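# Swap two shelf bins back into their color-marked slots

## Task

The two shelf bins sit in each other's places. Return each one to the slot carrying its own color mark, centered over that mark, with the open side toward the front and all its parts still inside. The shelf board overhead is low, so tilting a bin on the way in may be needed. Each bin must end fully inserted, past the raised front lip of the shelf, resting flat and released. A bin that the gripper still tilts or holds up at the end does not count, and the result has to hold with the robot out of the way.

## Robot and tools

Robot: a single six-joint Doosan M1013 arm with a Robotiq 2F-140 two-finger gripper. Cameras: cam_high, fixed above and in front looking at the scene, and cam_wrist, a fisheye on the hand. Both images are 504x504 pixels. Calibration (intrinsics and world-to-camera transforms) was supplied, but real cameras may be off by a couple of degrees and millimetres.

Frame: the scene frame has its origin on the table surface under the arm base, +z up, +x forward, +y to the left when facing +x. The base itself may be slightly tilted. Positions are in metres, orientation as a wxyz quaternion; reported hand position gets less accurate at long reach.

Gripper geometry: fingers point along the hand's +z and open/close along its y. end_effector_position is the spot between the pads when they are shut. Fingertips extend about 33 mm past it when closed and 9 mm when wide open; while closing, the tips travel roughly 24 mm farther from the arm, so keep clearance above surfaces.

execute_actions takes actions, a list holding zero or one item, plus optional pictures (boolean, default gives images every time).
- Empty list: no command, just the current state.
- Motion item: {"rows": [...], "steps": n}, n from 1 to 15 (default 15), each step 1/30 s. Each row is applied for one step; if rows run out, the final row repeats.
- Wait item: {"steps": n} without rows, n up to 300; it returns once that many steps have elapsed since the previous result, with thinking time counted in.

Each row is one list of 9 numbers, each in [-1, 1], for the single arm, in this order: joint 1 waist, joint 2 shoulder, joint 3 elbow, joint 4 forearm roll, joint 5 wrist pitch, joint 6 wrist roll, then gripper position, gripper force_limit, gripper speed.
The six joint values are offsets in joint space, not absolute angles. They are measured from the joint angles printed in the most recent result that lists them; before any such result, and for later calls within one reply, they are measured from the arm's angles when that action begins. They are not added row to row. Scaling: 1.0 equals 1.398 rad for waist and shoulder, 2.097 rad for elbow, 2.622 rad for the three wrist joints. Sending all zeros is not a pause: it pulls the arm back to the reference angles.
Joint ranges (rad): waist, shoulder, forearm roll, wrist pitch, wrist roll each -6.283 to 6.283; elbow -2.792 to 2.792. A request more than 0.010 rad beyond a range is refused entirely. Requests past the true end are clipped there, possibly with a "joint sent to its limit" note; no note does not prove there is room.
The last three values are absolute settings. position: +1 wide open (140 mm), pads touch near -0.8, -1 closes until blocked. force_limit: about 14 N at -1, 60 N at 0, 107 N at +1. speed: roughly 30, 140, 250 mm/s at -1, 0, +1.

Motion limits: joint target speed caps of 2.09, 3.14 and 3.93 rad/s (waist/shoulder, elbow, wrist joints) with 0.3 s ramp-up; targets are kept within 0.456, 0.683 and 0.854 rad of measured angles for those groups; if targets would move the gripper more than 70 mm from where it is, all are scaled back. Big moves therefore take several calls. The arm keeps heading to its last target while you think, until it nearly stalls.

Result lines: hand pose and velocities; Joint positions, Joint velocities (rad, rad/s) and joint torques in column order; gripper position_measured in counts (3 fully open, 230 pads touching, non-linear); object_status 0 moving, 1 blocked while opening, 2 blocked while closing (a real grip), 3 reached target or pads met. To grasp, command -1 and confirm status 2. Fingers stay stopped until position changes by at least 0.01; to squeeze harder, raise force_limit and toggle position between -1 and -0.98. "joint command not followed" means the clearance check altered targets; HELD marks steps whose row was not sent in full. TORQUE FAULT (joint load limits 323, 323, 152, 42.7, 42.7, 42.7 N m, held weight included) or FORCE FAULT (144 N external force) stops the arm for 10 s and drops the rest of the call. MOTOR HOT warns of overheating from holding loads; an OVER-TEMPERATURE FAULT brakes the arm until cool.

zoom_image: camera ("cam_high" or "cam_wrist") and region [x0, y0, x1, y1] in pixels of that camera's latest image, origin top-left, at most 504 by 504. Gives a closer view; no motion.
read_manual: optional section, only "licences"; returns licence texts, no motion.
finished_scene: scene, the number of the current scene. Answering without any tool call ends the whole run.

Avoid: dropping or knocking anything off the table, spilling bin contents, slamming or hard pushing, faults. Brief outside tugs on held items or pushes on loose objects can occur. Release the bins before finishing.

Each tool is called in YAML: its name, and indented under it one key for each argument.

## Session

execute_actions:
  actions: []

Scene clock: 0.00 s of 14400.00 s.
end_effector_position=(+0.8568, -0.0755, +0.3470) position_measured=3 object_status=3 end_effector_quat_wxyz=(+0.023, +0.950, +0.009, +0.310) end_effector_velocity=(+0.001, +0.001, -0.000) end_effector_angular_velocity=(+0.000, -0.001, +0.001)
Joint positions: [-0.169  0.227  1.683  0.1    0.611  1.339]
Joint velocities: [ 0.001  0.001 -0.001  0.001 -0.001 -0.   ]
Joint torques (N m, as the joint torque sensors report them, + toward a larger angle): no reading

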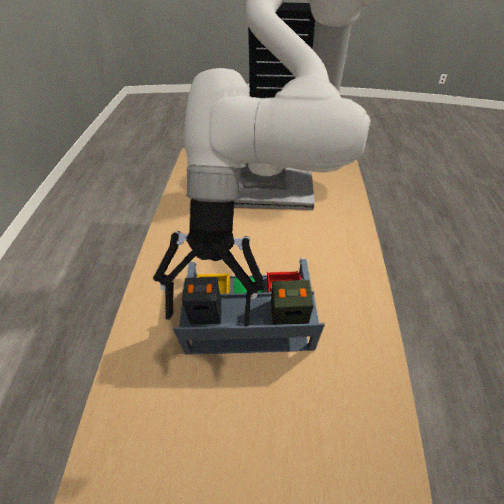

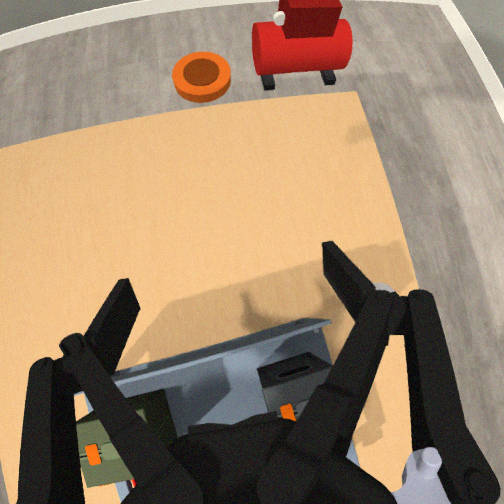

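zoom_image:
  camera: "cam_high"
  region: [150, 230, 350, 370]

execute_actions:
  actions:
    - {"rows": [[0.12, -0.35, 0.2, -0.038, 0.1, 0.088, 1, 0, 0]], "steps": 15}
  pictures: false

execute_actions:
  actions:
    - {"steps": 30}

Region (150, 230, 350, 370) of cam_high's 504x504 image, scaled by 2.520, with more detail than that image has; it fills the top 353 rows of this view, and the rest is white.

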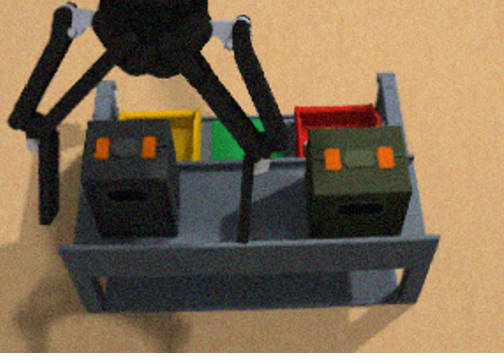

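Scene clock: 8.93 s of 14400.00 s.
end_effector_position=(+0.6256, +0.0206, +0.3580) position_measured=3 object_status=3 end_effector_quat_wxyz=(+0.004, +0.969, +0.010, +0.245) end_effector_velocity=(-0.558, +0.156, -0.040) end_effector_angular_velocity=(+0.035, +0.304, +0.003)
Joint positions: [-0.055 -0.106  1.969  0.033  0.789  1.496]
Joint velocities: [ 0.269 -0.786  0.667 -0.159  0.416  0.365]
Joint torques (N m, as the joint torque sensors report them, + toward a larger angle): [  0.74 -30.74 -37.58   3.81  -1.45  -0.3 ]
Steps of this call (steps 1 to 90: nothing new was sent; then 5.43 s passed at rest; steps 91 to 105: all 15 steps of this action). Readings (joint positions | what the end effector reports):
91: [-0.169 0.226 1.683 0.100 0.611 1.339] | position_measured=3 object_status=3
92: [-0.167 0.220 1.689 0.099 0.614 1.342] | position_measured=3 object_status=3
94: [-0.154 0.185 1.722 0.091 0.635 1.360] | position_measured=3 object_status=3
98: [-0.118 0.079 1.812 0.070 0.691 1.410] | position_measured=3 object_status=3
105: the state above

Scene clock: 9.93 s of 14400.00 s.
end_effector_position=(+0.5140, +0.0449, +0.3429) position_measured=3 object_status=3 end_effector_quat_wxyz=(+0.003, +0.976, +0.009, +0.216) end_effector_velocity=(+0.000, -0.000, +0.000) end_effector_angular_velocity=(-0.000, -0.001, +0.000)
Joint positions: [-0.001 -0.263  2.102  0.001  0.873  1.569]
Joint velocities: [-0.001 -0.    -0.     0.    -0.    -0.001]
Joint torques (N m, as the joint torque sensors report them, + toward a larger angle): [ -1.59 -16.89 -39.75   4.4   -1.13  -0.26]
Steps of this call (steps 1 to 30: the robot went on to your last target). Readings (joint positions | what the end effector reports):
1: [-0.046 -0.132 1.991 0.027 0.803 1.508] | position_measured=3 object_status=3
2: [-0.037 -0.159 2.014 0.022 0.817 1.521] | position_measured=3 object_status=3
4: [-0.019 -0.212 2.059 0.011 0.846 1.546] | position_measured=3 object_status=3
8: [-0.001 -0.263 2.102 0.001 0.872 1.569] | position_measured=3 object_status=3
30: the state above
The arm was judged still, so your last target was given up. Only a new action makes it travel on or press farther. Fingers that are still opening or closing keep moving.
camera_calibration (this result's frames):
cam_wrist: T_world_to_cam=[[-0.12144, -0.992311, 0.0238969, 0.0803605], [-0.992568, 0.121589, 0.00488897, 0.52362], [-0.00775698, -0.0231256, -0.999702, 0.543946], [0, 0, 0, 1]] pos_world=[0.533707, 0.0286553, 0.539304]

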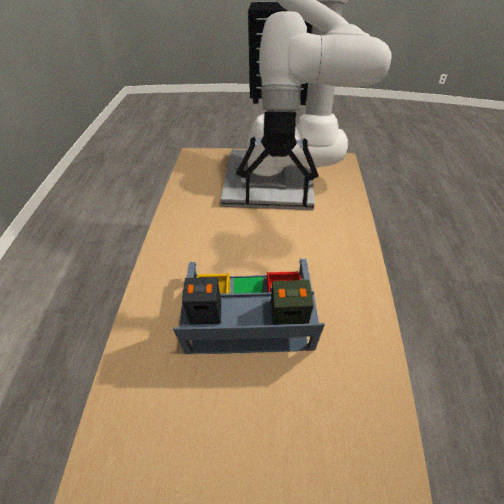

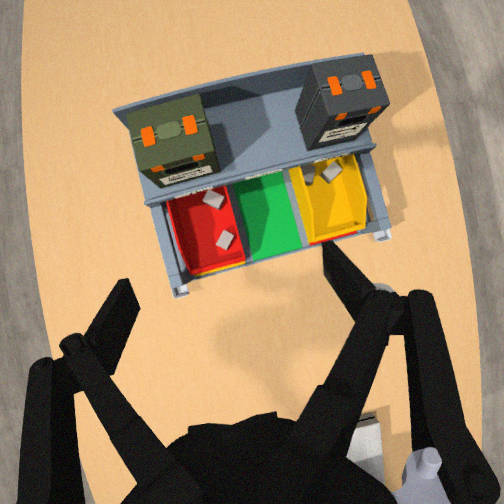

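execute_actions:
  actions:
    - {"rows": [[0, -0.336, 0.292, 0, -0.326, 0, 1, 0, 0]], "steps": 15}
  pictures: false

execute_actions:
  actions:
    - {"steps": 30}

Scene clock: 34.13 s of 14400.00 s.
end_effector_position=(+0.4020, +0.0427, +0.2943) position_measured=3 object_status=3 end_effector_quat_wxyz=(-0.000, +0.846, +0.009, +0.534) end_effector_velocity=(-0.128, -0.002, -0.044) end_effector_angular_velocity=(+0.009, -0.624, +0.006)
Joint positions: [-0.001 -0.719  2.698  0.001  0.043  1.569]
Joint velocities: [ 0.001 -0.413  0.532 -0.    -0.743  0.   ]
Joint torques (N m, as the joint torque sensors report them, + toward a larger angle): [ -8.12  51.92 -59.23   6.49  -2.8   -0.25]
Steps of this call (steps 1 to 90: nothing new was sent; then 20.70 s passed at rest; steps 91 to 105: all 15 steps of this action). Readings (joint positions | what the end effector reports):
91: [-0.001 -0.264 2.103 0.001 0.872 1.569] | position_measured=3 object_status=3
92: [-0.001 -0.270 2.112 0.001 0.860 1.569] | position_measured=3 object_status=3
94: [-0.001 -0.305 2.159 0.001 0.793 1.569] | position_measured=3 object_status=3
98: [-0.001 -0.465 2.369 0.001 0.501 1.569] | position_measured=3 object_status=3
105: the state above

Scene clock: 35.13 s of 14400.00 s.
end_effector_position=(+0.3980, +0.0426, +0.2932) position_measured=3 object_status=3 end_effector_quat_wxyz=(-0.000, +0.840, +0.009, +0.543) end_effector_velocity=(+0.000, +0.000, +0.000) end_effector_angular_velocity=(+0.001, +0.000, +0.000)
Joint positions: [-0.001 -0.732  2.715  0.001  0.018  1.569]
Joint velocities: [ 0.001  0.001 -0.     0.    -0.     0.001]
Joint torques (N m, as the joint torque sensors report them, + toward a larger angle): [ -0.89  27.37 -38.72   4.33  -2.22  -0.25]
Steps of this call (steps 1 to 30: the robot went on to your last target). Readings (joint positions | what the end effector reports):
1: [-0.001 -0.729 2.711 0.001 0.025 1.569] | position_measured=3 object_status=3
2: [-0.001 -0.732 2.714 0.001 0.020 1.569] | position_measured=3 object_status=3
4: [-0.001 -0.732 2.714 0.001 0.018 1.569] | position_measured=3 object_status=3
8: [-0.001 -0.732 2.714 0.001 0.018 1.569] | position_measured=3 object_status=3
30: the state above
The arm was judged still, so your last target was given up. Only a new action makes it travel on or press farther. Fingers that are still opening or closing keep moving.
camera_calibration (this result's frames):
cam_wrist: T_world_to_cam=[[-0.0988692, -0.99273, -0.0686379, 0.0833414], [-0.755736, 0.119781, -0.643829, 0.505098], [0.64737, -0.0117827, -0.762085, 0.162464], [0, 0, 0, 1]] pos_world=[0.284787, 0.0241487, 0.454728]

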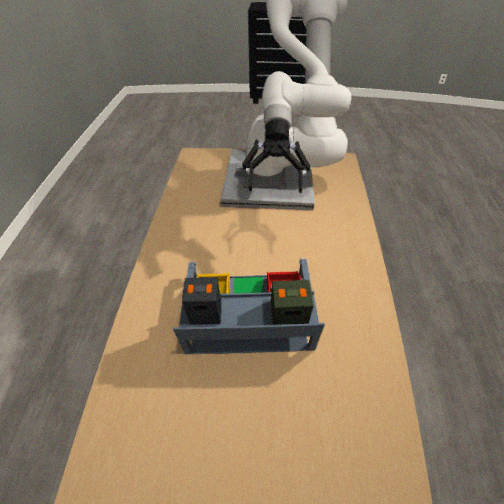

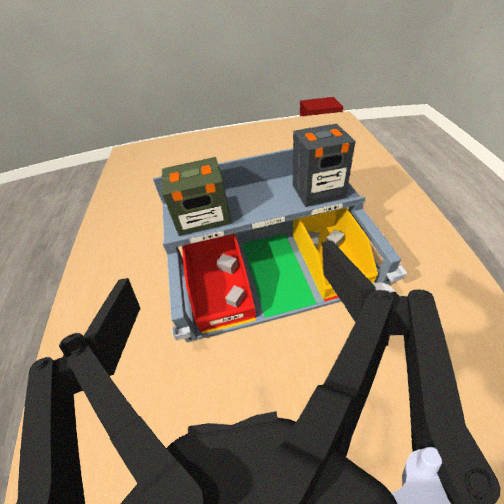

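zoom_image:
  camera: "cam_wrist"
  region: [140, 190, 420, 360]

Region (140, 190, 420, 360) of cam_wrist's 504x504 image, scaled by 1.800, with more detail than that image has; it fills the top 306 rows of this view, and the rest is white.

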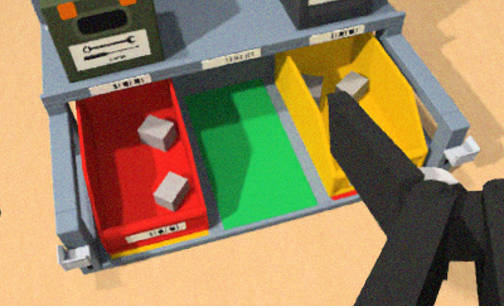

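execute_actions:
  actions:
    - {"rows": [[0, 0.652, -0.338, 0, 0.358, -0.053, -0.25, 0.5, 0]], "steps": 15}
  pictures: false

execute_actions:
  actions:
    - {"steps": 30}

Scene clock: 85.83 s of 14400.00 s.
end_effector_position=(+0.5327, +0.0446, +0.2779) position_measured=107 object_status=0 end_effector_quat_wxyz=(+0.014, +0.976, +0.061, +0.209) end_effector_velocity=(+0.175, -0.001, -0.406) end_effector_angular_velocity=(-0.066, +1.462, +0.090)
Joint positions: [-0.001 -0.183  2.163  0.001  0.744  1.461]
Joint velocities: [-0.     1.263 -0.576  0.001  0.775 -0.113]
Joint torques (N m, as the joint torque sensors report them, + toward a larger angle): [  1.26 -22.06 -26.43   2.91  -0.68  -0.06]
Steps of this call (steps 1 to 90: nothing new was sent; then 47.20 s passed at rest; steps 91 to 105: all 15 steps of this action). Readings (joint positions | what the end effector reports):
91: [-0.001 -0.732 2.714 0.001 0.019 1.569] | position_measured=3 object_status=0
92: [-0.001 -0.726 2.705 0.001 0.031 1.568] | position_measured=9 object_status=0
94: [-0.001 -0.690 2.652 0.001 0.098 1.557] | position_measured=24 object_status=0
98: [-0.001 -0.532 2.436 0.001 0.378 1.514] | position_measured=54 object_status=0
105: the state above

Scene clock: 86.83 s of 14400.00 s.
end_effector_position=(+0.5661, +0.0440, +0.1507) position_measured=160 object_status=3 end_effector_quat_wxyz=(+0.004, +0.997, +0.077, +0.003) end_effector_velocity=(-0.000, +0.001, +0.000) end_effector_angular_velocity=(-0.000, +0.001, +0.001)
Joint positions: [-0.001  0.179  2.006  0.001  0.957  1.43 ]
Joint velocities: [ 0.002 -0.    -0.001 -0.     0.002  0.001]
Joint torques (N m, as the joint torque sensors report them, + toward a larger angle): [ -1.82 -55.51 -32.65   3.82  -0.05  -0.24]
Steps of this call (steps 1 to 30: the robot went on to your last target). Readings (joint positions | what the end effector reports):
1: [-0.001 -0.140 2.145 0.001 0.769 1.458] | position_measured=115 object_status=0
2: [-0.001 -0.098 2.127 0.001 0.794 1.454] | position_measured=123 object_status=0
4: [-0.001 -0.014 2.090 0.001 0.843 1.447] | position_measured=138 object_status=0
8: [-0.001 0.135 2.025 0.001 0.931 1.434] | position_measured=160 object_status=0
30: the state above
The arm was judged still, so your last target was given up. Only a new action makes it travel on or press farther. Fingers that are still opening or closing keep moving.
camera_calibration (this result's frames):
cam_wrist: T_world_to_cam=[[0.0356298, -0.996163, 0.0799417, -0.00682444], [-0.908646, 0.00101006, 0.417567, 0.472043], [-0.416045, -0.0875165, -0.905123, 0.571931], [0, 0, 0, 1]] pos_world=[0.667112, 0.0427783, 0.321103]

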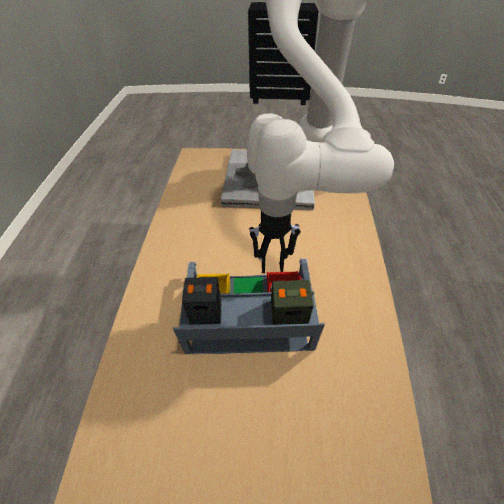

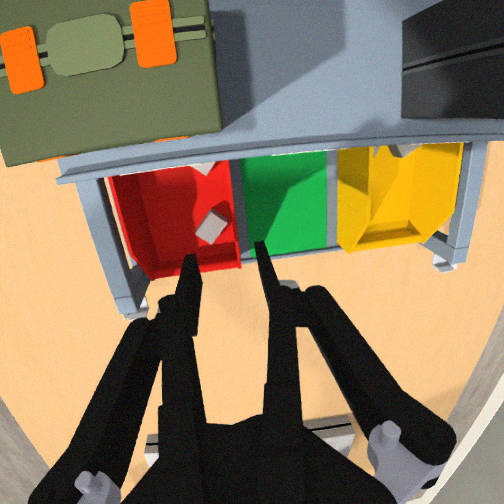

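execute_actions:
  actions:
    - {"rows": [[0, 0, 0, 0, 0, -1, -0.25, 0.5, 0]], "steps": 15}
  pictures: false

execute_actions:
  actions:
    - {"steps": 20}
  pictures: false

execute_actions:
  actions:
    - {"rows": [[0, 0, 0, 0, 0, -0.198, -0.25, 0.5, 0]], "steps": 15}

Scene clock: 95.30 s of 14400.00 s.
end_effector_position=(+0.5661, +0.0441, +0.1507) position_measured=160 object_status=3 end_effector_quat_wxyz=(+0.005, +0.754, +0.657, -0.000) end_effector_velocity=(+0.001, -0.000, +0.000) end_effector_angular_velocity=(-0.024, +0.031, +3.901)
Joint positions: [-0.001  0.179  2.006  0.001  0.957  0.152]
Joint velocities: [-0.001  0.    -0.001 -0.     0.001 -3.902]
Joint torques (N m, as the joint torque sensors report them, + toward a larger angle): [ -1.67 -55.6  -32.84   3.83  -0.16  -0.38]
Steps of this call (steps 1 to 90: nothing new was sent; then 4.97 s passed at rest; steps 91 to 105: all 15 steps of this action). Readings (joint positions | what the end effector reports):
91: [-0.001 0.179 2.006 0.001 0.957 1.429] | position_measured=160 object_status=3
92: [-0.001 0.179 2.006 0.001 0.957 1.417] | position_measured=160 object_status=3
94: [-0.001 0.179 2.006 0.001 0.957 1.350] | position_measured=160 object_status=3
98: [-0.001 0.179 2.006 0.001 0.957 1.043] | position_measured=160 object_status=3
105: the state above

Scene clock: 95.97 s of 14400.00 s.
end_effector_position=(+0.5661, +0.0441, +0.1507) position_measured=160 object_status=3 end_effector_quat_wxyz=(+0.004, +0.182, +0.983, -0.003) end_effector_velocity=(+0.001, -0.000, +0.000) end_effector_angular_velocity=(+0.000, -0.001, +0.001)
Joint positions: [-0.001  0.179  2.006  0.001  0.957 -1.191]
Joint velocities: [-0.001  0.    -0.001  0.     0.    -0.002]
Joint torques (N m, as the joint torque sensors report them, + toward a larger angle): [ -2.97 -54.89 -32.53   3.75  -0.02  -0.3 ]
Steps of this call (steps 1 to 20: the robot went on to your last target). Readings (joint positions | what the end effector reports):
1: [-0.001 0.179 2.006 0.001 0.957 0.021] | position_measured=160 object_status=3
2: [-0.001 0.179 2.006 0.001 0.957 -0.110] | position_measured=160 object_status=3
4: [-0.001 0.179 2.006 0.001 0.957 -0.371] | position_measured=160 object_status=3
8: [-0.001 0.179 2.006 0.001 0.957 -0.859] | position_measured=160 object_status=3
20: the state above

Scene clock: 96.47 s of 14400.00 s.
end_effector_position=(+0.5661, +0.0441, +0.1507) position_measured=160 object_status=3 end_effector_quat_wxyz=(+0.003, -0.077, +0.997, -0.004) end_effector_velocity=(-0.000, +0.000, -0.001) end_effector_angular_velocity=(-0.000, +0.001, +0.007)
Joint positions: [-0.001  0.179  2.006  0.001  0.957 -1.71 ]
Joint velocities: [ 0.     0.001  0.001 -0.    -0.    -0.006]
Joint torques (N m, as the joint torque sensors report them, + toward a larger angle): [ -1.39 -55.69 -32.46   3.85  -0.06  -0.31]
Steps of this call (steps 1 to 15: all 15 steps of this action). Readings (joint positions | what the end effector reports):
1: [-0.001 0.179 2.006 0.001 0.957 -1.193] | position_measured=160 object_status=3
2: [-0.001 0.179 2.006 0.001 0.957 -1.205] | position_measured=160 object_status=3
4: [-0.001 0.179 2.006 0.001 0.957 -1.271] | position_measured=160 object_status=3
8: [-0.001 0.179 2.006 0.001 0.957 -1.550] | position_measured=160 object_status=3
15: the state above
camera_calibration (this result's frames):
cam_wrist: T_world_to_cam=[[-0.0351834, 0.99737, 0.0633644, -0.0520208], [0.903573, 0.00465728, 0.428408, -0.555676], [0.426986, 0.0723272, -0.901361, 0.0870607], [0, 0, 0, 1]] pos_world=[0.463091, 0.0481751, 0.319826]

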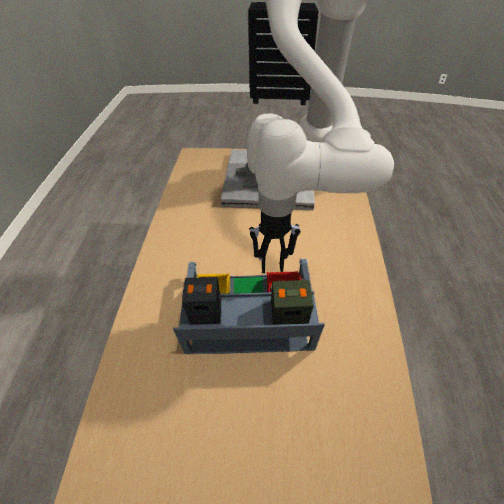

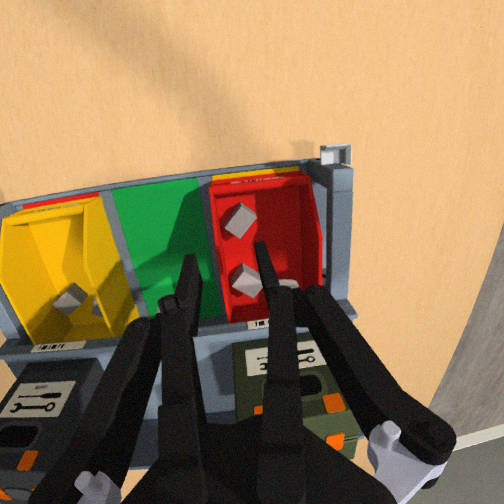

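execute_actions:
  actions:
    - {"rows": [[-0.0096, 0.0338, -0.0287, 0, 0.0047, 0, -0.25, 0.5, 0]], "steps": 8}
  pictures: false

execute_actions:
  actions:
    - {"rows": [[0, 0.067, 0.0313, 0, -0.0608, 0, -0.25, 0.5, 0]], "steps": 15}

Scene clock: 114.77 s of 14400.00 s.
end_effector_position=(+0.5997, +0.0364, +0.1509) position_measured=160 object_status=3 end_effector_quat_wxyz=(+0.003, -0.070, +0.998, -0.004) end_effector_velocity=(+0.001, -0.000, +0.000) end_effector_angular_velocity=(-0.000, -0.001, -0.005)
Joint positions: [-0.015  0.227  1.946  0.001  0.969 -1.71 ]
Joint velocities: [-0.     0.    -0.001 -0.    -0.001  0.004]
Joint torques (N m, as the joint torque sensors report them, + toward a larger angle): [ -2.09 -63.24 -33.11   4.22  -0.19   0.  ]
Steps of this call (steps 1 to 15: the robot went on to your last target; steps 16 to 90: nothing new was sent; then 15.03 s passed at rest; steps 91 to 98: all 8 steps of this action). Readings (joint positions | what the end effector reports):
91: [-0.001 0.180 2.005 0.001 0.957 -1.710] | position_measured=160 object_status=3
92: [-0.003 0.186 1.997 0.001 0.959 -1.710] | position_measured=160 object_status=3
94: [-0.011 0.215 1.960 0.001 0.966 -1.710] | position_measured=160 object_status=3
98: the state above

Scene clock: 115.27 s of 14400.00 s.
end_effector_position=(+0.6001, +0.0357, +0.0661) position_measured=160 object_status=3 end_effector_quat_wxyz=(+0.003, -0.070, +0.998, -0.004) end_effector_velocity=(-0.001, +0.000, -0.001) end_effector_angular_velocity=(+0.000, +0.002, +0.002)
Joint positions: [-0.015  0.32   2.011  0.001  0.81  -1.71 ]
Joint velocities: [ 0.001  0.001  0.001  0.001  0.    -0.002]
Joint torques (N m, as the joint torque sensors report them, + toward a larger angle): [ -1.84 -66.74 -28.76   3.43  -0.16  -0.17]
Steps of this call (steps 1 to 15: all 15 steps of this action). Readings (joint positions | what the end effector reports):
1: [-0.015 0.227 1.946 0.001 0.968 -1.710] | position_measured=160 object_status=3
2: [-0.015 0.233 1.950 0.001 0.957 -1.710] | position_measured=160 object_status=3
4: [-0.015 0.268 1.974 0.001 0.897 -1.710] | position_measured=160 object_status=3
8: [-0.015 0.321 2.012 0.001 0.811 -1.710] | position_measured=160 object_status=3
15: the state above
camera_calibration (this result's frames):
cam_wrist: T_world_to_cam=[[-0.0217667, 0.997755, 0.0633294, -0.045158], [0.903312, -0.00751794, 0.428918, -0.549513], [0.428432, 0.0665423, -0.901121, -0.0037759], [0, 0, 0, 1]] pos_world=[0.497017, 0.0411767, 0.235154]

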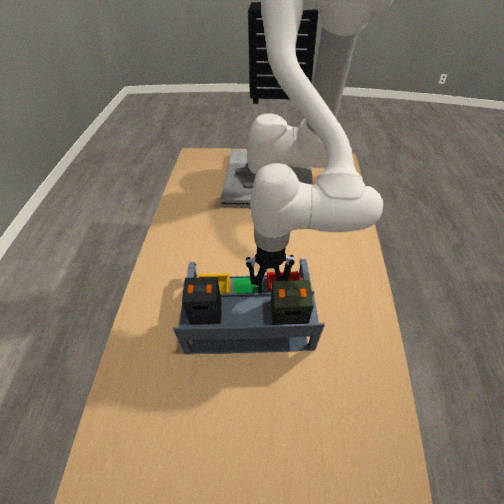

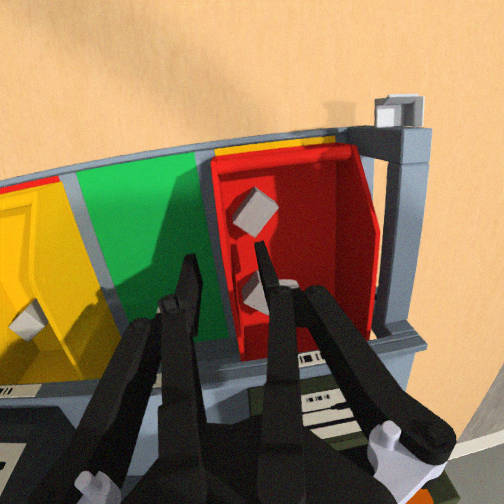

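Close.

execute_actions:
  actions:
    - {"rows": [[0, 0, 0, 0, 0, 0, -1, 0.8, -0.3]], "steps": 15}
  pictures: false

execute_actions:
  actions:
    - {"steps": 10}

Scene clock: 118.23 s of 14400.00 s.
end_effector_position=(+0.6002, +0.0357, +0.0662) position_measured=231 object_status=0 end_effector_quat_wxyz=(+0.003, -0.070, +0.998, -0.004) end_effector_velocity=(-0.000, +0.000, -0.001) end_effector_angular_velocity=(-0.000, +0.003, -0.002)
Joint positions: [-0.015  0.32   2.011  0.001  0.809 -1.71 ]
Joint velocities: [ 0.001  0.002 -0.    -0.001  0.001  0.003]
Joint torques (N m, as the joint torque sensors report them, + toward a larger angle): [ -1.04 -58.92 -22.6    2.43  -0.08  -0.32]
Steps of this call (steps 1 to 15: the robot went on to your last target; steps 16 to 74: nothing new was sent; steps 75 to 89: all 15 steps of this action). Readings (joint positions | what the end effector reports):
75: [-0.015 0.320 2.011 0.001 0.810 -1.710] | position_measured=160 object_status=0
76: [-0.015 0.320 2.011 0.001 0.810 -1.710] | position_measured=164 object_status=0
78: [-0.015 0.320 2.011 0.001 0.810 -1.710] | position_measured=176 object_status=0
82: [-0.015 0.320 2.011 0.001 0.810 -1.710] | position_measured=199 object_status=0
89: the state above

Scene clock: 118.57 s of 14400.00 s.
end_effector_position=(+0.6002, +0.0357, +0.0661) position_measured=231 object_status=3 end_effector_quat_wxyz=(+0.003, -0.070, +0.998, -0.004) end_effector_velocity=(-0.000, +0.000, -0.000) end_effector_angular_velocity=(+0.000, +0.001, -0.001)
Joint positions: [-0.015  0.32   2.011  0.001  0.809 -1.71 ]
Joint velocities: [0.    0.001 0.    0.001 0.    0.001]
Joint torques (N m, as the joint torque sensors report them, + toward a larger angle): [ -1.46 -57.07 -22.4    2.56   0.35  -0.24]
Steps of this call (steps 1 to 10: the robot went on to your last target). Readings (joint positions | what the end effector reports):
1: [-0.015 0.320 2.011 0.001 0.809 -1.710] | position_measured=231 object_status=0
2: [-0.015 0.320 2.011 0.001 0.809 -1.710] | position_measured=231 object_status=0
4: [-0.015 0.320 2.011 0.001 0.809 -1.710] | position_measured=231 object_status=3
8: [-0.015 0.320 2.011 0.001 0.809 -1.710] | position_measured=231 object_status=3
10: the state above
camera_calibration (this result's frames):
cam_wrist: T_world_to_cam=[[-0.0217844, 0.997755, 0.063324, -0.0451507], [0.9032, -0.00751699, 0.429155, -0.549617], [0.428668, 0.0665431, -0.901008, -0.00390113], [0, 0, 0, 1]] pos_world=[0.497102, 0.0411774, 0.235215]

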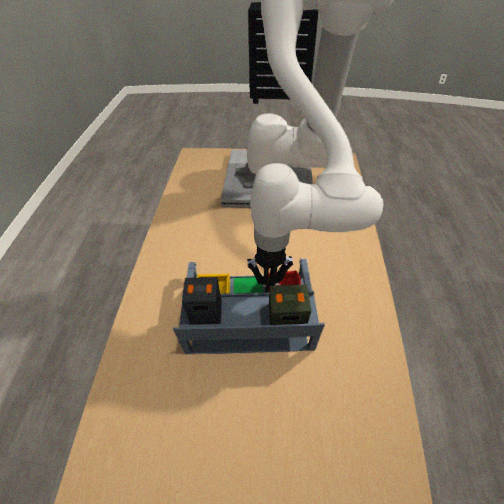

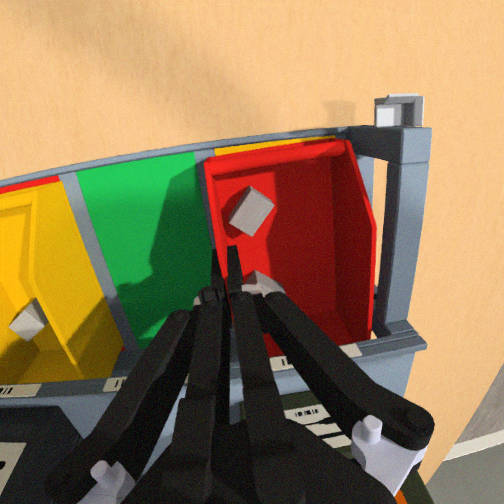

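execute_actions:
  actions:
    - {"rows": [[0, 0.0034, -0.0108, 0, 0.0172, 0, -1, 0.8, -0.3],[0, 0.0034, -0.0108, 0, 0.0172, 0, -1, 0.8, -0.3],[0, 0.0034, -0.0108, 0, 0.0172, 0, -1, 0.8, -0.3],[0, 0.0068, -0.0216, 0, 0.0344, 0, -1, 0.8, -0.3],[0, 0.0068, -0.0216, 0, 0.0344, 0, -1, 0.8, -0.3],[0, 0.0068, -0.0216, 0, 0.0344, 0, -1, 0.8, -0.3],[0, 0.0102, -0.0324, 0, 0.0516, 0, -1, 0.8, -0.3]], "steps": 15}

Scene clock: 128.77 s of 14400.00 s.
end_effector_position=(+0.6013, +0.0359, +0.0865) position_measured=231 object_status=3 end_effector_quat_wxyz=(-0.038, -0.070, +0.997, -0.001) end_effector_velocity=(+0.000, +0.001, +0.002) end_effector_angular_velocity=(+0.000, -0.002, +0.001)
Joint positions: [-0.015  0.335  1.943  0.001  0.945 -1.71 ]
Joint velocities: [ 0.002 -0.002 -0.     0.001  0.     0.   ]
Joint torques (N m, as the joint torque sensors report them, + toward a larger angle): [ -2.27 -87.25 -42.24   3.58   0.23  -0.3 ]
Steps of this call (steps 1 to 15: the robot went on to your last target; steps 16 to 90: nothing new was sent; then 6.70 s passed at rest; steps 91 to 105: all 15 steps of this action). Readings (joint positions | what the end effector reports):
91: [-0.015 0.320 2.011 0.001 0.811 -1.710] | position_measured=231 object_status=3
92: [-0.015 0.322 2.005 0.001 0.823 -1.710] | position_measured=231 object_status=3
94: [-0.015 0.325 1.988 0.001 0.855 -1.710] | position_measured=231 object_status=3
98: [-0.015 0.332 1.958 0.001 0.916 -1.710] | position_measured=231 object_status=3
105: the state above
camera_calibration (this result's frames):
cam_wrist: T_world_to_cam=[[-0.0158837, 0.99777, 0.0648355, -0.0502939], [0.935306, -0.00809726, 0.353747, -0.572079], [0.353483, 0.0662599, -0.933091, 0.0619173], [0, 0, 0, 1]] pos_world=[0.512384, 0.0414468, 0.263407]

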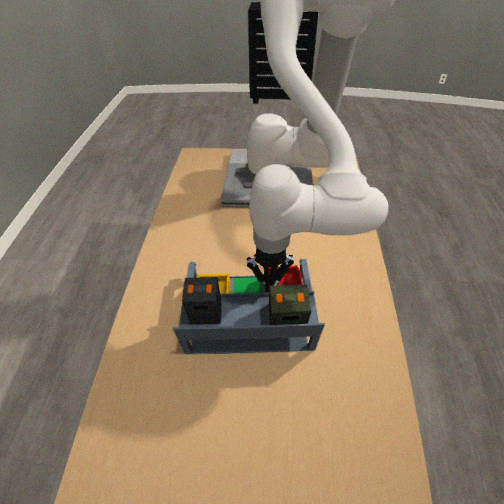

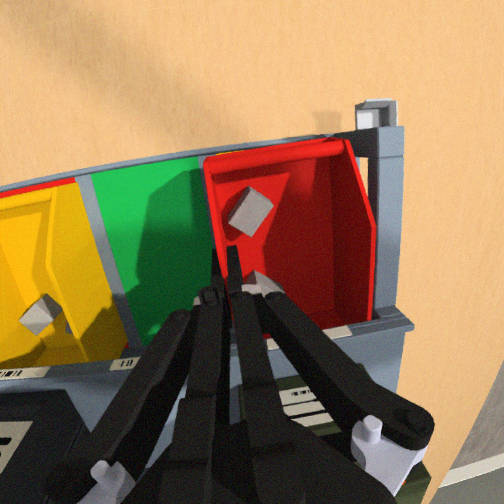

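execute_actions:
  actions:
    - {"rows": [[0, 0.006, 0.0026, 0, -0.0058, 0, -1, 0.8, -0.3],[0, 0.006, 0.0026, 0, -0.0058, 0, -1, 0.8, -0.3],[0, 0.006, 0.0026, 0, -0.0058, 0, -1, 0.8, -0.3],[0, 0.006, 0.0026, 0, -0.0058, 0, -1, 0.8, -0.3],[0, 0.006, 0.0026, 0, -0.0058, 0, -1, 0.8, -0.3],[-0.002, -0.003, 0.0115, 0, -0.008, 0, -1, 0.8, -0.3],[-0.002, -0.003, 0.0115, 0, -0.008, 0, -1, 0.8, -0.3],[-0.0035, -0.012, 0.0204, 0, -0.0104, 0, -1, 0.8, -0.3],[-0.0035, -0.012, 0.0204, 0, -0.0104, 0, -1, 0.8, -0.3],[-0.005, -0.0212, 0.0293, 0, -0.0127, 0, -1, 0.8, -0.3]], "steps": 15}

Scene clock: 140.60 s of 14400.00 s.
end_effector_position=(+0.5729, +0.0318, +0.0787) position_measured=231 object_status=3 end_effector_quat_wxyz=(-0.037, -0.066, +0.997, -0.001) end_effector_velocity=(-0.001, +0.001, -0.001) end_effector_angular_velocity=(+0.000, +0.002, +0.001)
Joint positions: [-0.022  0.305  2.005  0.001  0.911 -1.71 ]
Joint velocities: [ 0.001 -0.     0.002  0.     0.    -0.   ]
Joint torques (N m, as the joint torque sensors report them, + toward a larger angle): [ -1.86 -68.11 -31.37   3.61   0.13  -0.15]
Steps of this call (steps 1 to 15: the robot went on to your last target; steps 16 to 90: nothing new was sent; then 8.33 s passed at rest; steps 91 to 105: all 15 steps of this action). Readings (joint positions | what the end effector reports):
91: [-0.015 0.335 1.944 0.001 0.943 -1.710] | position_measured=231 object_status=3
92: [-0.015 0.340 1.946 0.001 0.934 -1.710] | position_measured=231 object_status=3
94: [-0.015 0.343 1.949 0.001 0.930 -1.710] | position_measured=231 object_status=3
98: [-0.017 0.331 1.967 0.001 0.924 -1.710] | position_measured=231 object_status=3
105: the state above
camera_calibration (this result's frames):
cam_wrist: T_world_to_cam=[[-0.00901886, 0.997855, 0.0648367, -0.0500832], [0.934662, -0.0146342, 0.355236, -0.542331], [0.355423, 0.0638042, -0.932525, 0.0639663], [0, 0, 0, 1]] pos_world=[0.483709, 0.0379579, 0.255553]

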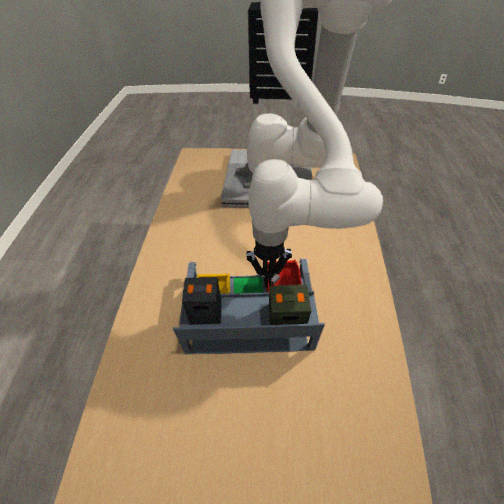

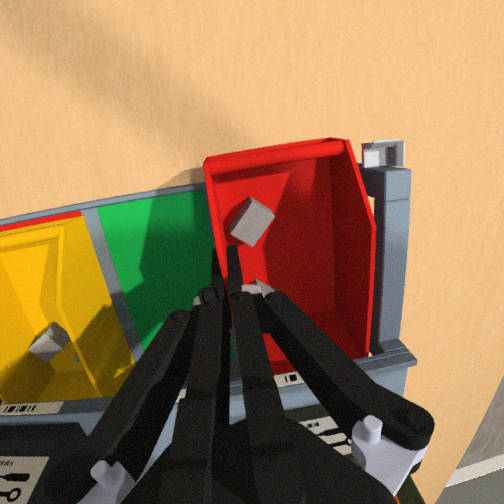

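execute_actions:
  actions:
    - {"rows": [[-0.0027, -0.0113, 0.0089, 0, -0.0011, -0.0015, -1, 0.8, -0.3],[-0.0054, -0.0226, 0.0179, 0, -0.0022, -0.0029, -1, 0.8, -0.3],[-0.0081, -0.034, 0.0268, 0, -0.0032, -0.0044, -1, 0.8, -0.3],[-0.0108, -0.0453, 0.0357, 0, -0.0043, -0.0058, -1, 0.8, -0.3],[-0.0135, -0.0566, 0.0447, 0, -0.0054, -0.0073, -1, 0.8, -0.3],[-0.0162, -0.0679, 0.0536, 0, -0.0065, -0.0087, -1, 0.8, -0.3],[-0.0189, -0.0792, 0.0625, 0, -0.0076, -0.0102, -1, 0.8, -0.3],[-0.0216, -0.0906, 0.0714, 0, -0.0086, -0.0116, -1, 0.8, -0.3],[-0.0243, -0.1019, 0.0804, 0, -0.0097, -0.0131, -1, 0.8, -0.3],[-0.027, -0.1132, 0.0893, 0, -0.0108, -0.0145, -1, 0.8, -0.3]], "steps": 15}

Scene clock: 153.67 s of 14400.00 s.
end_effector_position=(+0.4669, +0.0148, +0.0884) position_measured=231 object_status=3 end_effector_quat_wxyz=(-0.037, -0.066, +0.997, +0.000) end_effector_velocity=(-0.001, -0.000, -0.001) end_effector_angular_velocity=(+0.001, +0.003, -0.001)
Joint positions: [-0.059  0.147  2.192  0.001  0.883 -1.748]
Joint velocities: [-0.001  0.002  0.001  0.001  0.    -0.001]
Joint torques (N m, as the joint torque sensors report them, + toward a larger angle): [ -1.63 -48.9  -29.88   3.48   0.16  -0.12]
Steps of this call (steps 1 to 15: the robot went on to your last target; steps 16 to 90: nothing new was sent; then 9.57 s passed at rest; steps 91 to 105: all 15 steps of this action). Readings (joint positions | what the end effector reports):
91: [-0.022 0.304 2.006 0.001 0.911 -1.710] | position_measured=231 object_status=3
92: [-0.023 0.299 2.013 0.001 0.911 -1.711] | position_measured=231 object_status=3
94: [-0.030 0.271 2.045 0.001 0.906 -1.718] | position_measured=231 object_status=3
98: [-0.045 0.208 2.119 0.001 0.894 -1.733] | position_measured=231 object_status=3
105: the state above
camera_calibration (this result's frames):
cam_wrist: T_world_to_cam=[[-0.00907061, 0.997653, 0.0678645, -0.0350075], [0.934831, -0.0156321, 0.354749, -0.446987], [0.354978, 0.0666596, -0.932495, 0.111907], [0, 0, 0, 1]] pos_world=[0.377816, 0.0204783, 0.265297]

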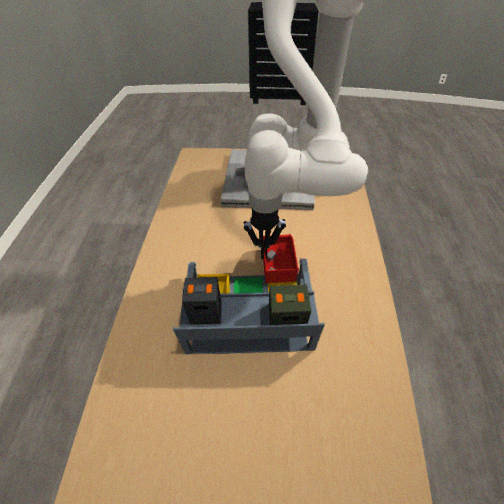

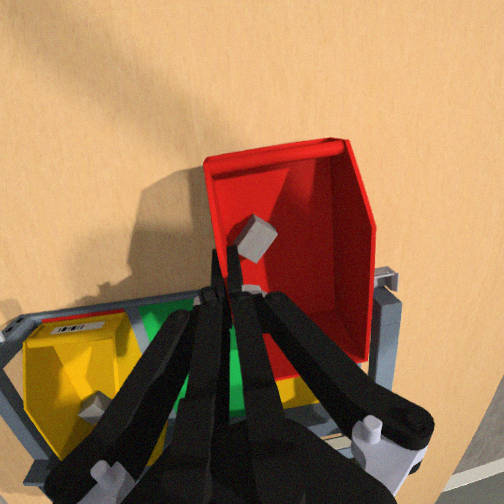

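execute_actions:
  actions:
    - {"rows": [[0, -0.04, 0.0, 0, 0.02, 0, -1, 0.8, -0.3],[0, -0.04, 0.0, 0, 0.02, 0, -1, 0.8, -0.3],[0, -0.04, 0.0, 0, 0.02, 0, -1, 0.8, -0.3],[0, -0.09, 0.014, 0, 0.02, 0, -1, 0.8, -0.3],[0, -0.09, 0.014, 0, 0.02, 0, -1, 0.8, -0.3],[0, -0.09, 0.014, 0, 0.02, 0, -1, 0.8, -0.3],[0, -0.1376, 0.028, 0, 0.0203, 0, -1, 0.8, -0.3]], "steps": 15}
  pictures: false

execute_actions:
  actions:
    - {"rows": [[-0.5127, 0.1253, -0.067, 0, -0.0132, -0.2733, -1, 0.8, -0.3]], "steps": 15}
  pictures: false

execute_actions:
  actions:
    - {"steps": 15}

Scene clock: 180.60 s of 14400.00 s.
end_effector_position=(+0.4225, +0.0173, +0.1501) position_measured=231 object_status=3 end_effector_quat_wxyz=(+0.003, -0.067, +0.998, -0.004) end_effector_velocity=(+0.001, +0.000, +0.000) end_effector_angular_velocity=(-0.000, -0.001, +0.002)
Joint positions: [-0.059 -0.046  2.251  0.001  0.936 -1.748]
Joint velocities: [ 0.     0.001 -0.001 -0.    -0.    -0.002]
Joint torques (N m, as the joint torque sensors report them, + toward a larger angle): [ -1.08 -32.84 -34.3    4.    -0.41  -0.28]
Steps of this call (steps 1 to 15: the robot went on to your last target; steps 16 to 90: nothing new was sent; then 23.43 s passed at rest; steps 91 to 105: all 15 steps of this action). Readings (joint positions | what the end effector reports):
91: [-0.059 0.146 2.192 0.001 0.884 -1.748] | position_measured=231 object_status=3
92: [-0.059 0.140 2.192 0.001 0.890 -1.748] | position_measured=231 object_status=3
94: [-0.059 0.107 2.193 0.001 0.919 -1.748] | position_measured=231 object_status=3
98: [-0.059 0.014 2.224 0.001 0.936 -1.748] | position_measured=231 object_status=3
105: the state above

Scene clock: 181.10 s of 14400.00 s.
end_effector_position=(+0.4499, -0.1825, +0.1411) position_measured=231 object_status=3 end_effector_quat_wxyz=(+0.003, -0.093, +0.996, -0.004) end_effector_velocity=(-0.084, -0.500, -0.023) end_effector_angular_velocity=(+0.002, -0.001, -0.182)
Joint positions: [-0.474  0.069  2.159  0.001  0.914 -2.215]
Joint velocities: [-1.002  0.202 -0.161  0.001 -0.04  -0.821]
Joint torques (N m, as the joint torque sensors report them, + toward a larger angle): [  1.71 -47.22 -33.33   3.62   0.53  -0.3 ]
Steps of this call (steps 1 to 15: all 15 steps of this action). Readings (joint positions | what the end effector reports):
1: [-0.060 -0.045 2.251 0.001 0.936 -1.749] | position_measured=231 object_status=3
2: [-0.066 -0.043 2.249 0.001 0.936 -1.759] | position_measured=231 object_status=3
4: [-0.101 -0.029 2.238 0.001 0.933 -1.815] | position_measured=231 object_status=3
8: [-0.235 0.015 2.202 0.001 0.924 -1.996] | position_measured=231 object_status=3
15: the state above

Scene clock: 181.60 s of 14400.00 s.
end_effector_position=(+0.3992, -0.3314, +0.1331) position_measured=231 object_status=3 end_effector_quat_wxyz=(+0.003, -0.066, +0.998, -0.004) end_effector_velocity=(+0.001, -0.000, +0.000) end_effector_angular_velocity=(-0.001, -0.000, +0.001)
Joint positions: [-0.776  0.13   2.11   0.001  0.902 -2.464]
Joint velocities: [ 0.001  0.    -0.001 -0.001 -0.001  0.   ]
Joint torques (N m, as the joint torque sensors report them, + toward a larger angle): [ -2.11 -50.42 -33.3    3.83  -0.08  -0.43]
Steps of this call (steps 1 to 15: the robot went on to your last target). Readings (joint positions | what the end effector reports):
1: [-0.508 0.075 2.154 0.001 0.912 -2.243] | position_measured=231 object_status=3
2: [-0.541 0.082 2.148 0.001 0.911 -2.270] | position_measured=231 object_status=3
4: [-0.608 0.096 2.138 0.001 0.908 -2.325] | position_measured=231 object_status=3
8: [-0.735 0.121 2.117 0.001 0.903 -2.430] | position_measured=231 object_status=3
15: the state above
camera_calibration (this result's frames):
cam_wrist: T_world_to_cam=[[-0.0147595, 0.997891, 0.0632157, 0.309731], [0.903237, -0.0138123, 0.428919, -0.401613], [0.428887, 0.0634294, -0.901128, 0.165906], [0, 0, 0, 1]] pos_world=[0.296169, -0.325149, 0.302182]

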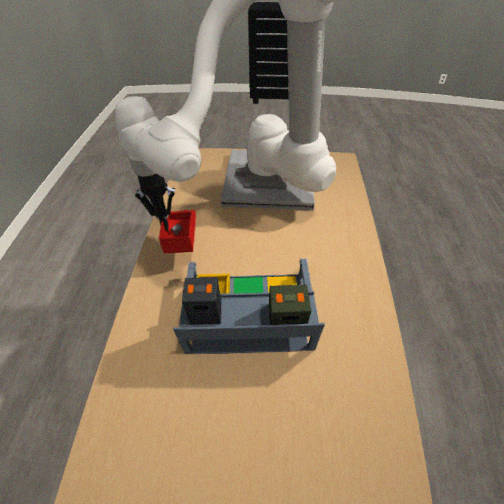

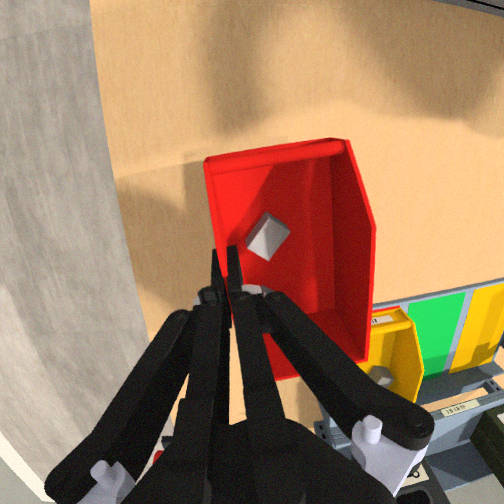

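execute_actions:
  actions:
    - {"rows": [[0, 0.03, 0.013, 0, -0.027, 0, -1, 0.8, -0.3],[0, 0.03, 0.013, 0, -0.027, 0, -1, 0.8, -0.3],[0, 0.03, 0.013, 0, -0.027, 0, -1, 0.8, -0.3],[0, 0.03, 0.013, 0, -0.027, 0, -1, 0.8, -0.3],[0, 0.05, 0.02, 0, -0.043, 0, -1, 0.8, -0.3],[0, 0.05, 0.02, 0, -0.043, 0, -1, 0.8, -0.3],[0, 0.05, 0.02, 0, -0.043, 0, -1, 0.8, -0.3],[0, 0.0647, 0.0266, 0, -0.0558, 0, -1, 0.8, -0.3]], "steps": 15}
  pictures: false

Scene clock: 186.33 s of 14400.00 s.
end_effector_position=(+0.3995, -0.3320, +0.0630) position_measured=231 object_status=3 end_effector_quat_wxyz=(+0.003, -0.066, +0.998, -0.004) end_effector_velocity=(+0.000, -0.001, +0.001) end_effector_angular_velocity=(-0.001, -0.002, -0.003)
Joint positions: [-0.776  0.22   2.166  0.001  0.755 -2.464]
Joint velocities: [-0.001 -0.    -0.001  0.    -0.001  0.002]
Joint torques (N m, as the joint torque sensors report them, + toward a larger angle): [ -2.13 -56.96 -28.66   3.43   0.15  -0.17]
Steps of this call (steps 1 to 15: the robot went on to your last target; steps 16 to 90: nothing new was sent; then 1.23 s passed at rest; steps 91 to 105: all 15 steps of this action). Readings (joint positions | what the end effector reports):
91: [-0.776 0.130 2.111 0.001 0.900 -2.464] | position_measured=231 object_status=3
92: [-0.776 0.136 2.114 0.001 0.889 -2.464] | position_measured=231 object_status=3
94: [-0.776 0.164 2.133 0.001 0.844 -2.464] | position_measured=231 object_status=3
98: [-0.776 0.200 2.153 0.001 0.789 -2.464] | position_measured=231 object_status=3
105: the state above

execute_actions:
  actions:
    - {"rows": [[0, 0.0093, 0.0036, 0, -0.0078, 0, -1, 0.8, -0.3]], "steps": 10}
  pictures: false

Scene clock: 202.87 s of 14400.00 s.
end_effector_position=(+0.4003, -0.3327, +0.0588) position_measured=231 object_status=3 end_effector_quat_wxyz=(+0.004, -0.066, +0.998, -0.005) end_effector_velocity=(-0.000, +0.000, -0.001) end_effector_angular_velocity=(+0.001, +0.001, +0.001)
Joint positions: [-0.776  0.226  2.169  0.001  0.744 -2.464]
Joint velocities: [-0.     0.001  0.001  0.     0.    -0.001]
Joint torques (N m, as the joint torque sensors report them, + toward a larger angle): [ -1.71 -48.69 -23.31   2.91  -0.74  -0.14]
FORCE FAULT: contact force on the arm reached its limit, and the arm stopped for 10 seconds. The contact can be on any part of the arm, not only on its tool. The arm's remaining commands of this call were not run. The arm holds still and accepts commands again. Move the arm away from the contact; if what it grips holds it there, let go first. Pushing or pulling that hard again can fault the arm again.
The stop began at step 93 of this call (marked STOPPED below). From that step on the arm followed nothing that you had sent. 8 steps, steps kept back included, did not run and will not run. Nothing is kept back now, and the robot has no last target.
Steps of this call (steps 1 to 15: the robot went on to your last target; steps 16 to 90: nothing new was sent; then 3.43 s passed at rest; steps 91 to 92: the first 2 steps of this action; steps 93 to 393: the stop). Readings (joint positions | what the end effector reports):
91: [-0.776 0.221 2.166 0.001 0.754 -2.464] | position_measured=231 object_status=3
92: [-0.776 0.226 2.169 0.001 0.745 -2.464] | position_measured=231 object_status=3
93: [-0.776 0.226 2.169 0.001 0.744 -2.464] | position_measured=231 object_status=3 STOPPED
94: [-0.776 0.226 2.169 0.001 0.744 -2.464] | position_measured=231 object_status=3
98: [-0.776 0.226 2.169 0.001 0.744 -2.464] | position_measured=231 object_status=3
393: the state above

execute_actions:
  actions:
    - {"rows": [[0, 0, 0, 0, 0, 0, -0.25, 0.8, 0.5]], "steps": 10}
  pictures: false

execute_actions:
  actions:
    - {"rows": [[0, -0.08, -0.033, 0, 0.069, 0, -0.25, 0.8, 0.5]], "steps": 12}
  pictures: false

execute_actions:
  actions:
    - {"rows": [[0.41, 0.0857, -0.0782, 0, 0.0179, 0.2159, -0.25, 0.8, 0.5]], "steps": 15}
  pictures: false

execute_actions:
  actions:
    - {"steps": 15}

Scene clock: 210.47 s of 14400.00 s.
end_effector_position=(+0.4003, -0.3327, +0.0588) position_measured=160 object_status=0 end_effector_quat_wxyz=(+0.004, -0.066, +0.998, -0.005) end_effector_velocity=(+0.000, -0.000, +0.001) end_effector_angular_velocity=(-0.001, -0.001, +0.001)
Joint positions: [-0.776  0.226  2.169  0.001  0.744 -2.464]
Joint velocities: [-0.    -0.002 -0.    -0.     0.    -0.001]
Joint torques (N m, as the joint torque sensors report them, + toward a larger angle): [ -1.09 -54.   -27.23   3.31  -0.03  -0.25]
Steps of this call (steps 1 to 90: nothing new was sent; then 4.27 s passed at rest; steps 91 to 100: all 10 steps of this action). Readings (joint positions | what the end effector reports):
91: [-0.776 0.226 2.169 0.001 0.744 -2.464] | position_measured=231 object_status=0
92: [-0.776 0.226 2.169 0.001 0.744 -2.464] | position_measured=230 object_status=0
94: [-0.776 0.226 2.169 0.001 0.744 -2.464] | position_measured=203 object_status=0
98: [-0.776 0.226 2.169 0.001 0.744 -2.464] | position_measured=162 object_status=0
100: the state above

Scene clock: 210.87 s of 14400.00 s.
end_effector_position=(+0.3994, -0.3316, +0.1456) position_measured=160 object_status=3 end_effector_quat_wxyz=(+0.004, -0.066, +0.998, -0.005) end_effector_velocity=(-0.001, -0.000, +0.000) end_effector_angular_velocity=(+0.002, +0.001, -0.002)
Joint positions: [-0.776  0.115  2.1    0.001  0.925 -2.464]
Joint velocities: [-0.002 -0.001  0.     0.001  0.002  0.   ]
Joint torques (N m, as the joint torque sensors report them, + toward a larger angle): [ -0.93 -47.74 -32.55   3.83   0.18  -0.2 ]
Steps of this call (steps 1 to 12: all 12 steps of this action). Readings (joint positions | what the end effector reports):
1: [-0.776 0.226 2.169 0.001 0.745 -2.464] | position_measured=160 object_status=0
2: [-0.776 0.220 2.165 0.001 0.755 -2.464] | position_measured=160 object_status=0
4: [-0.776 0.184 2.143 0.001 0.813 -2.464] | position_measured=160 object_status=3
8: [-0.776 0.115 2.100 0.001 0.922 -2.464] | position_measured=160 object_status=3
12: the state above

Scene clock: 211.37 s of 14400.00 s.
end_effector_position=(+0.5511, -0.1784, +0.1510) position_measured=160 object_status=3 end_effector_quat_wxyz=(+0.003, -0.064, +0.998, -0.004) end_effector_velocity=(+0.281, +0.454, +0.004) end_effector_angular_velocity=(+0.003, +0.008, +0.066)
Joint positions: [-0.39   0.197  1.986  0.001  0.957 -2.073]
Joint velocities: [ 0.907  0.18  -0.242  0.     0.07   0.841]
Joint torques (N m, as the joint torque sensors report them, + toward a larger angle): [ -1.95 -57.25 -31.15   3.66   0.13  -0.63]
Steps of this call (steps 1 to 15: all 15 steps of this action). Readings (joint positions | what the end effector reports):
1: [-0.775 0.115 2.099 0.001 0.925 -2.464] | position_measured=160 object_status=3
2: [-0.769 0.116 2.097 0.001 0.926 -2.456] | position_measured=160 object_status=3
4: [-0.734 0.126 2.085 0.001 0.929 -2.411] | position_measured=160 object_status=3
8: [-0.608 0.155 2.045 0.001 0.940 -2.276] | position_measured=160 object_status=3
15: the state above

Scene clock: 211.87 s of 14400.00 s.
end_effector_position=(+0.6008, -0.0775, +0.1518) position_measured=160 object_status=3 end_effector_quat_wxyz=(+0.003, -0.070, +0.998, -0.004) end_effector_velocity=(-0.001, +0.001, -0.001) end_effector_angular_velocity=(-0.001, +0.002, +0.001)
Joint positions: [-0.203  0.234  1.936  0.001  0.972 -1.898]
Joint velocities: [ 0.002  0.     0.002 -0.001  0.     0.001]
Joint torques (N m, as the joint torque sensors report them, + toward a larger angle): [ -1.91 -61.73 -32.8    3.86   0.02  -0.19]
Steps of this call (steps 1 to 15: the robot went on to your last target). Readings (joint positions | what the end effector reports):
1: [-0.360 0.203 1.978 0.001 0.960 -2.044] | position_measured=160 object_status=3
2: [-0.329 0.209 1.970 0.001 0.962 -2.016] | position_measured=160 object_status=3
4: [-0.269 0.221 1.953 0.001 0.967 -1.960] | position_measured=160 object_status=3
8: [-0.204 0.234 1.936 0.001 0.972 -1.899] | position_measured=160 object_status=3
15: the state above
camera_calibration (this result's frames):
cam_wrist: T_world_to_cam=[[-0.022, 0.997747, 0.0633773, 0.0625071], [0.903479, -0.00730151, 0.42857, -0.587859], [0.428067, 0.0666886, -0.901283, 0.0809449], [0, 0, 0, 1]] pos_world=[0.497843, -0.0720566, 0.320931]

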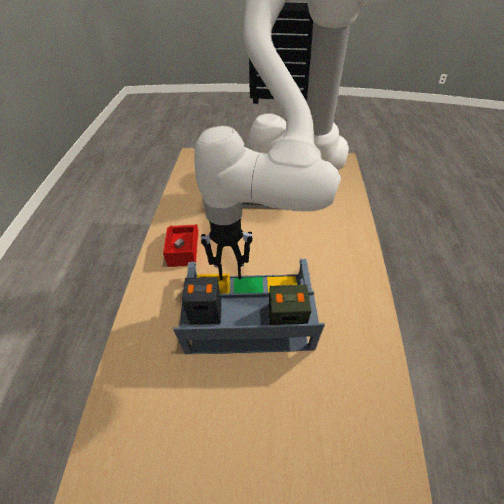

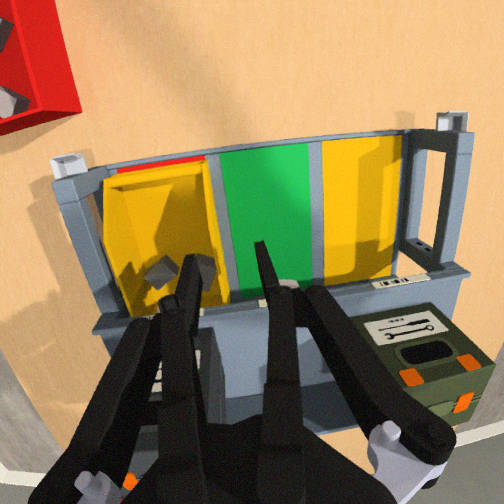

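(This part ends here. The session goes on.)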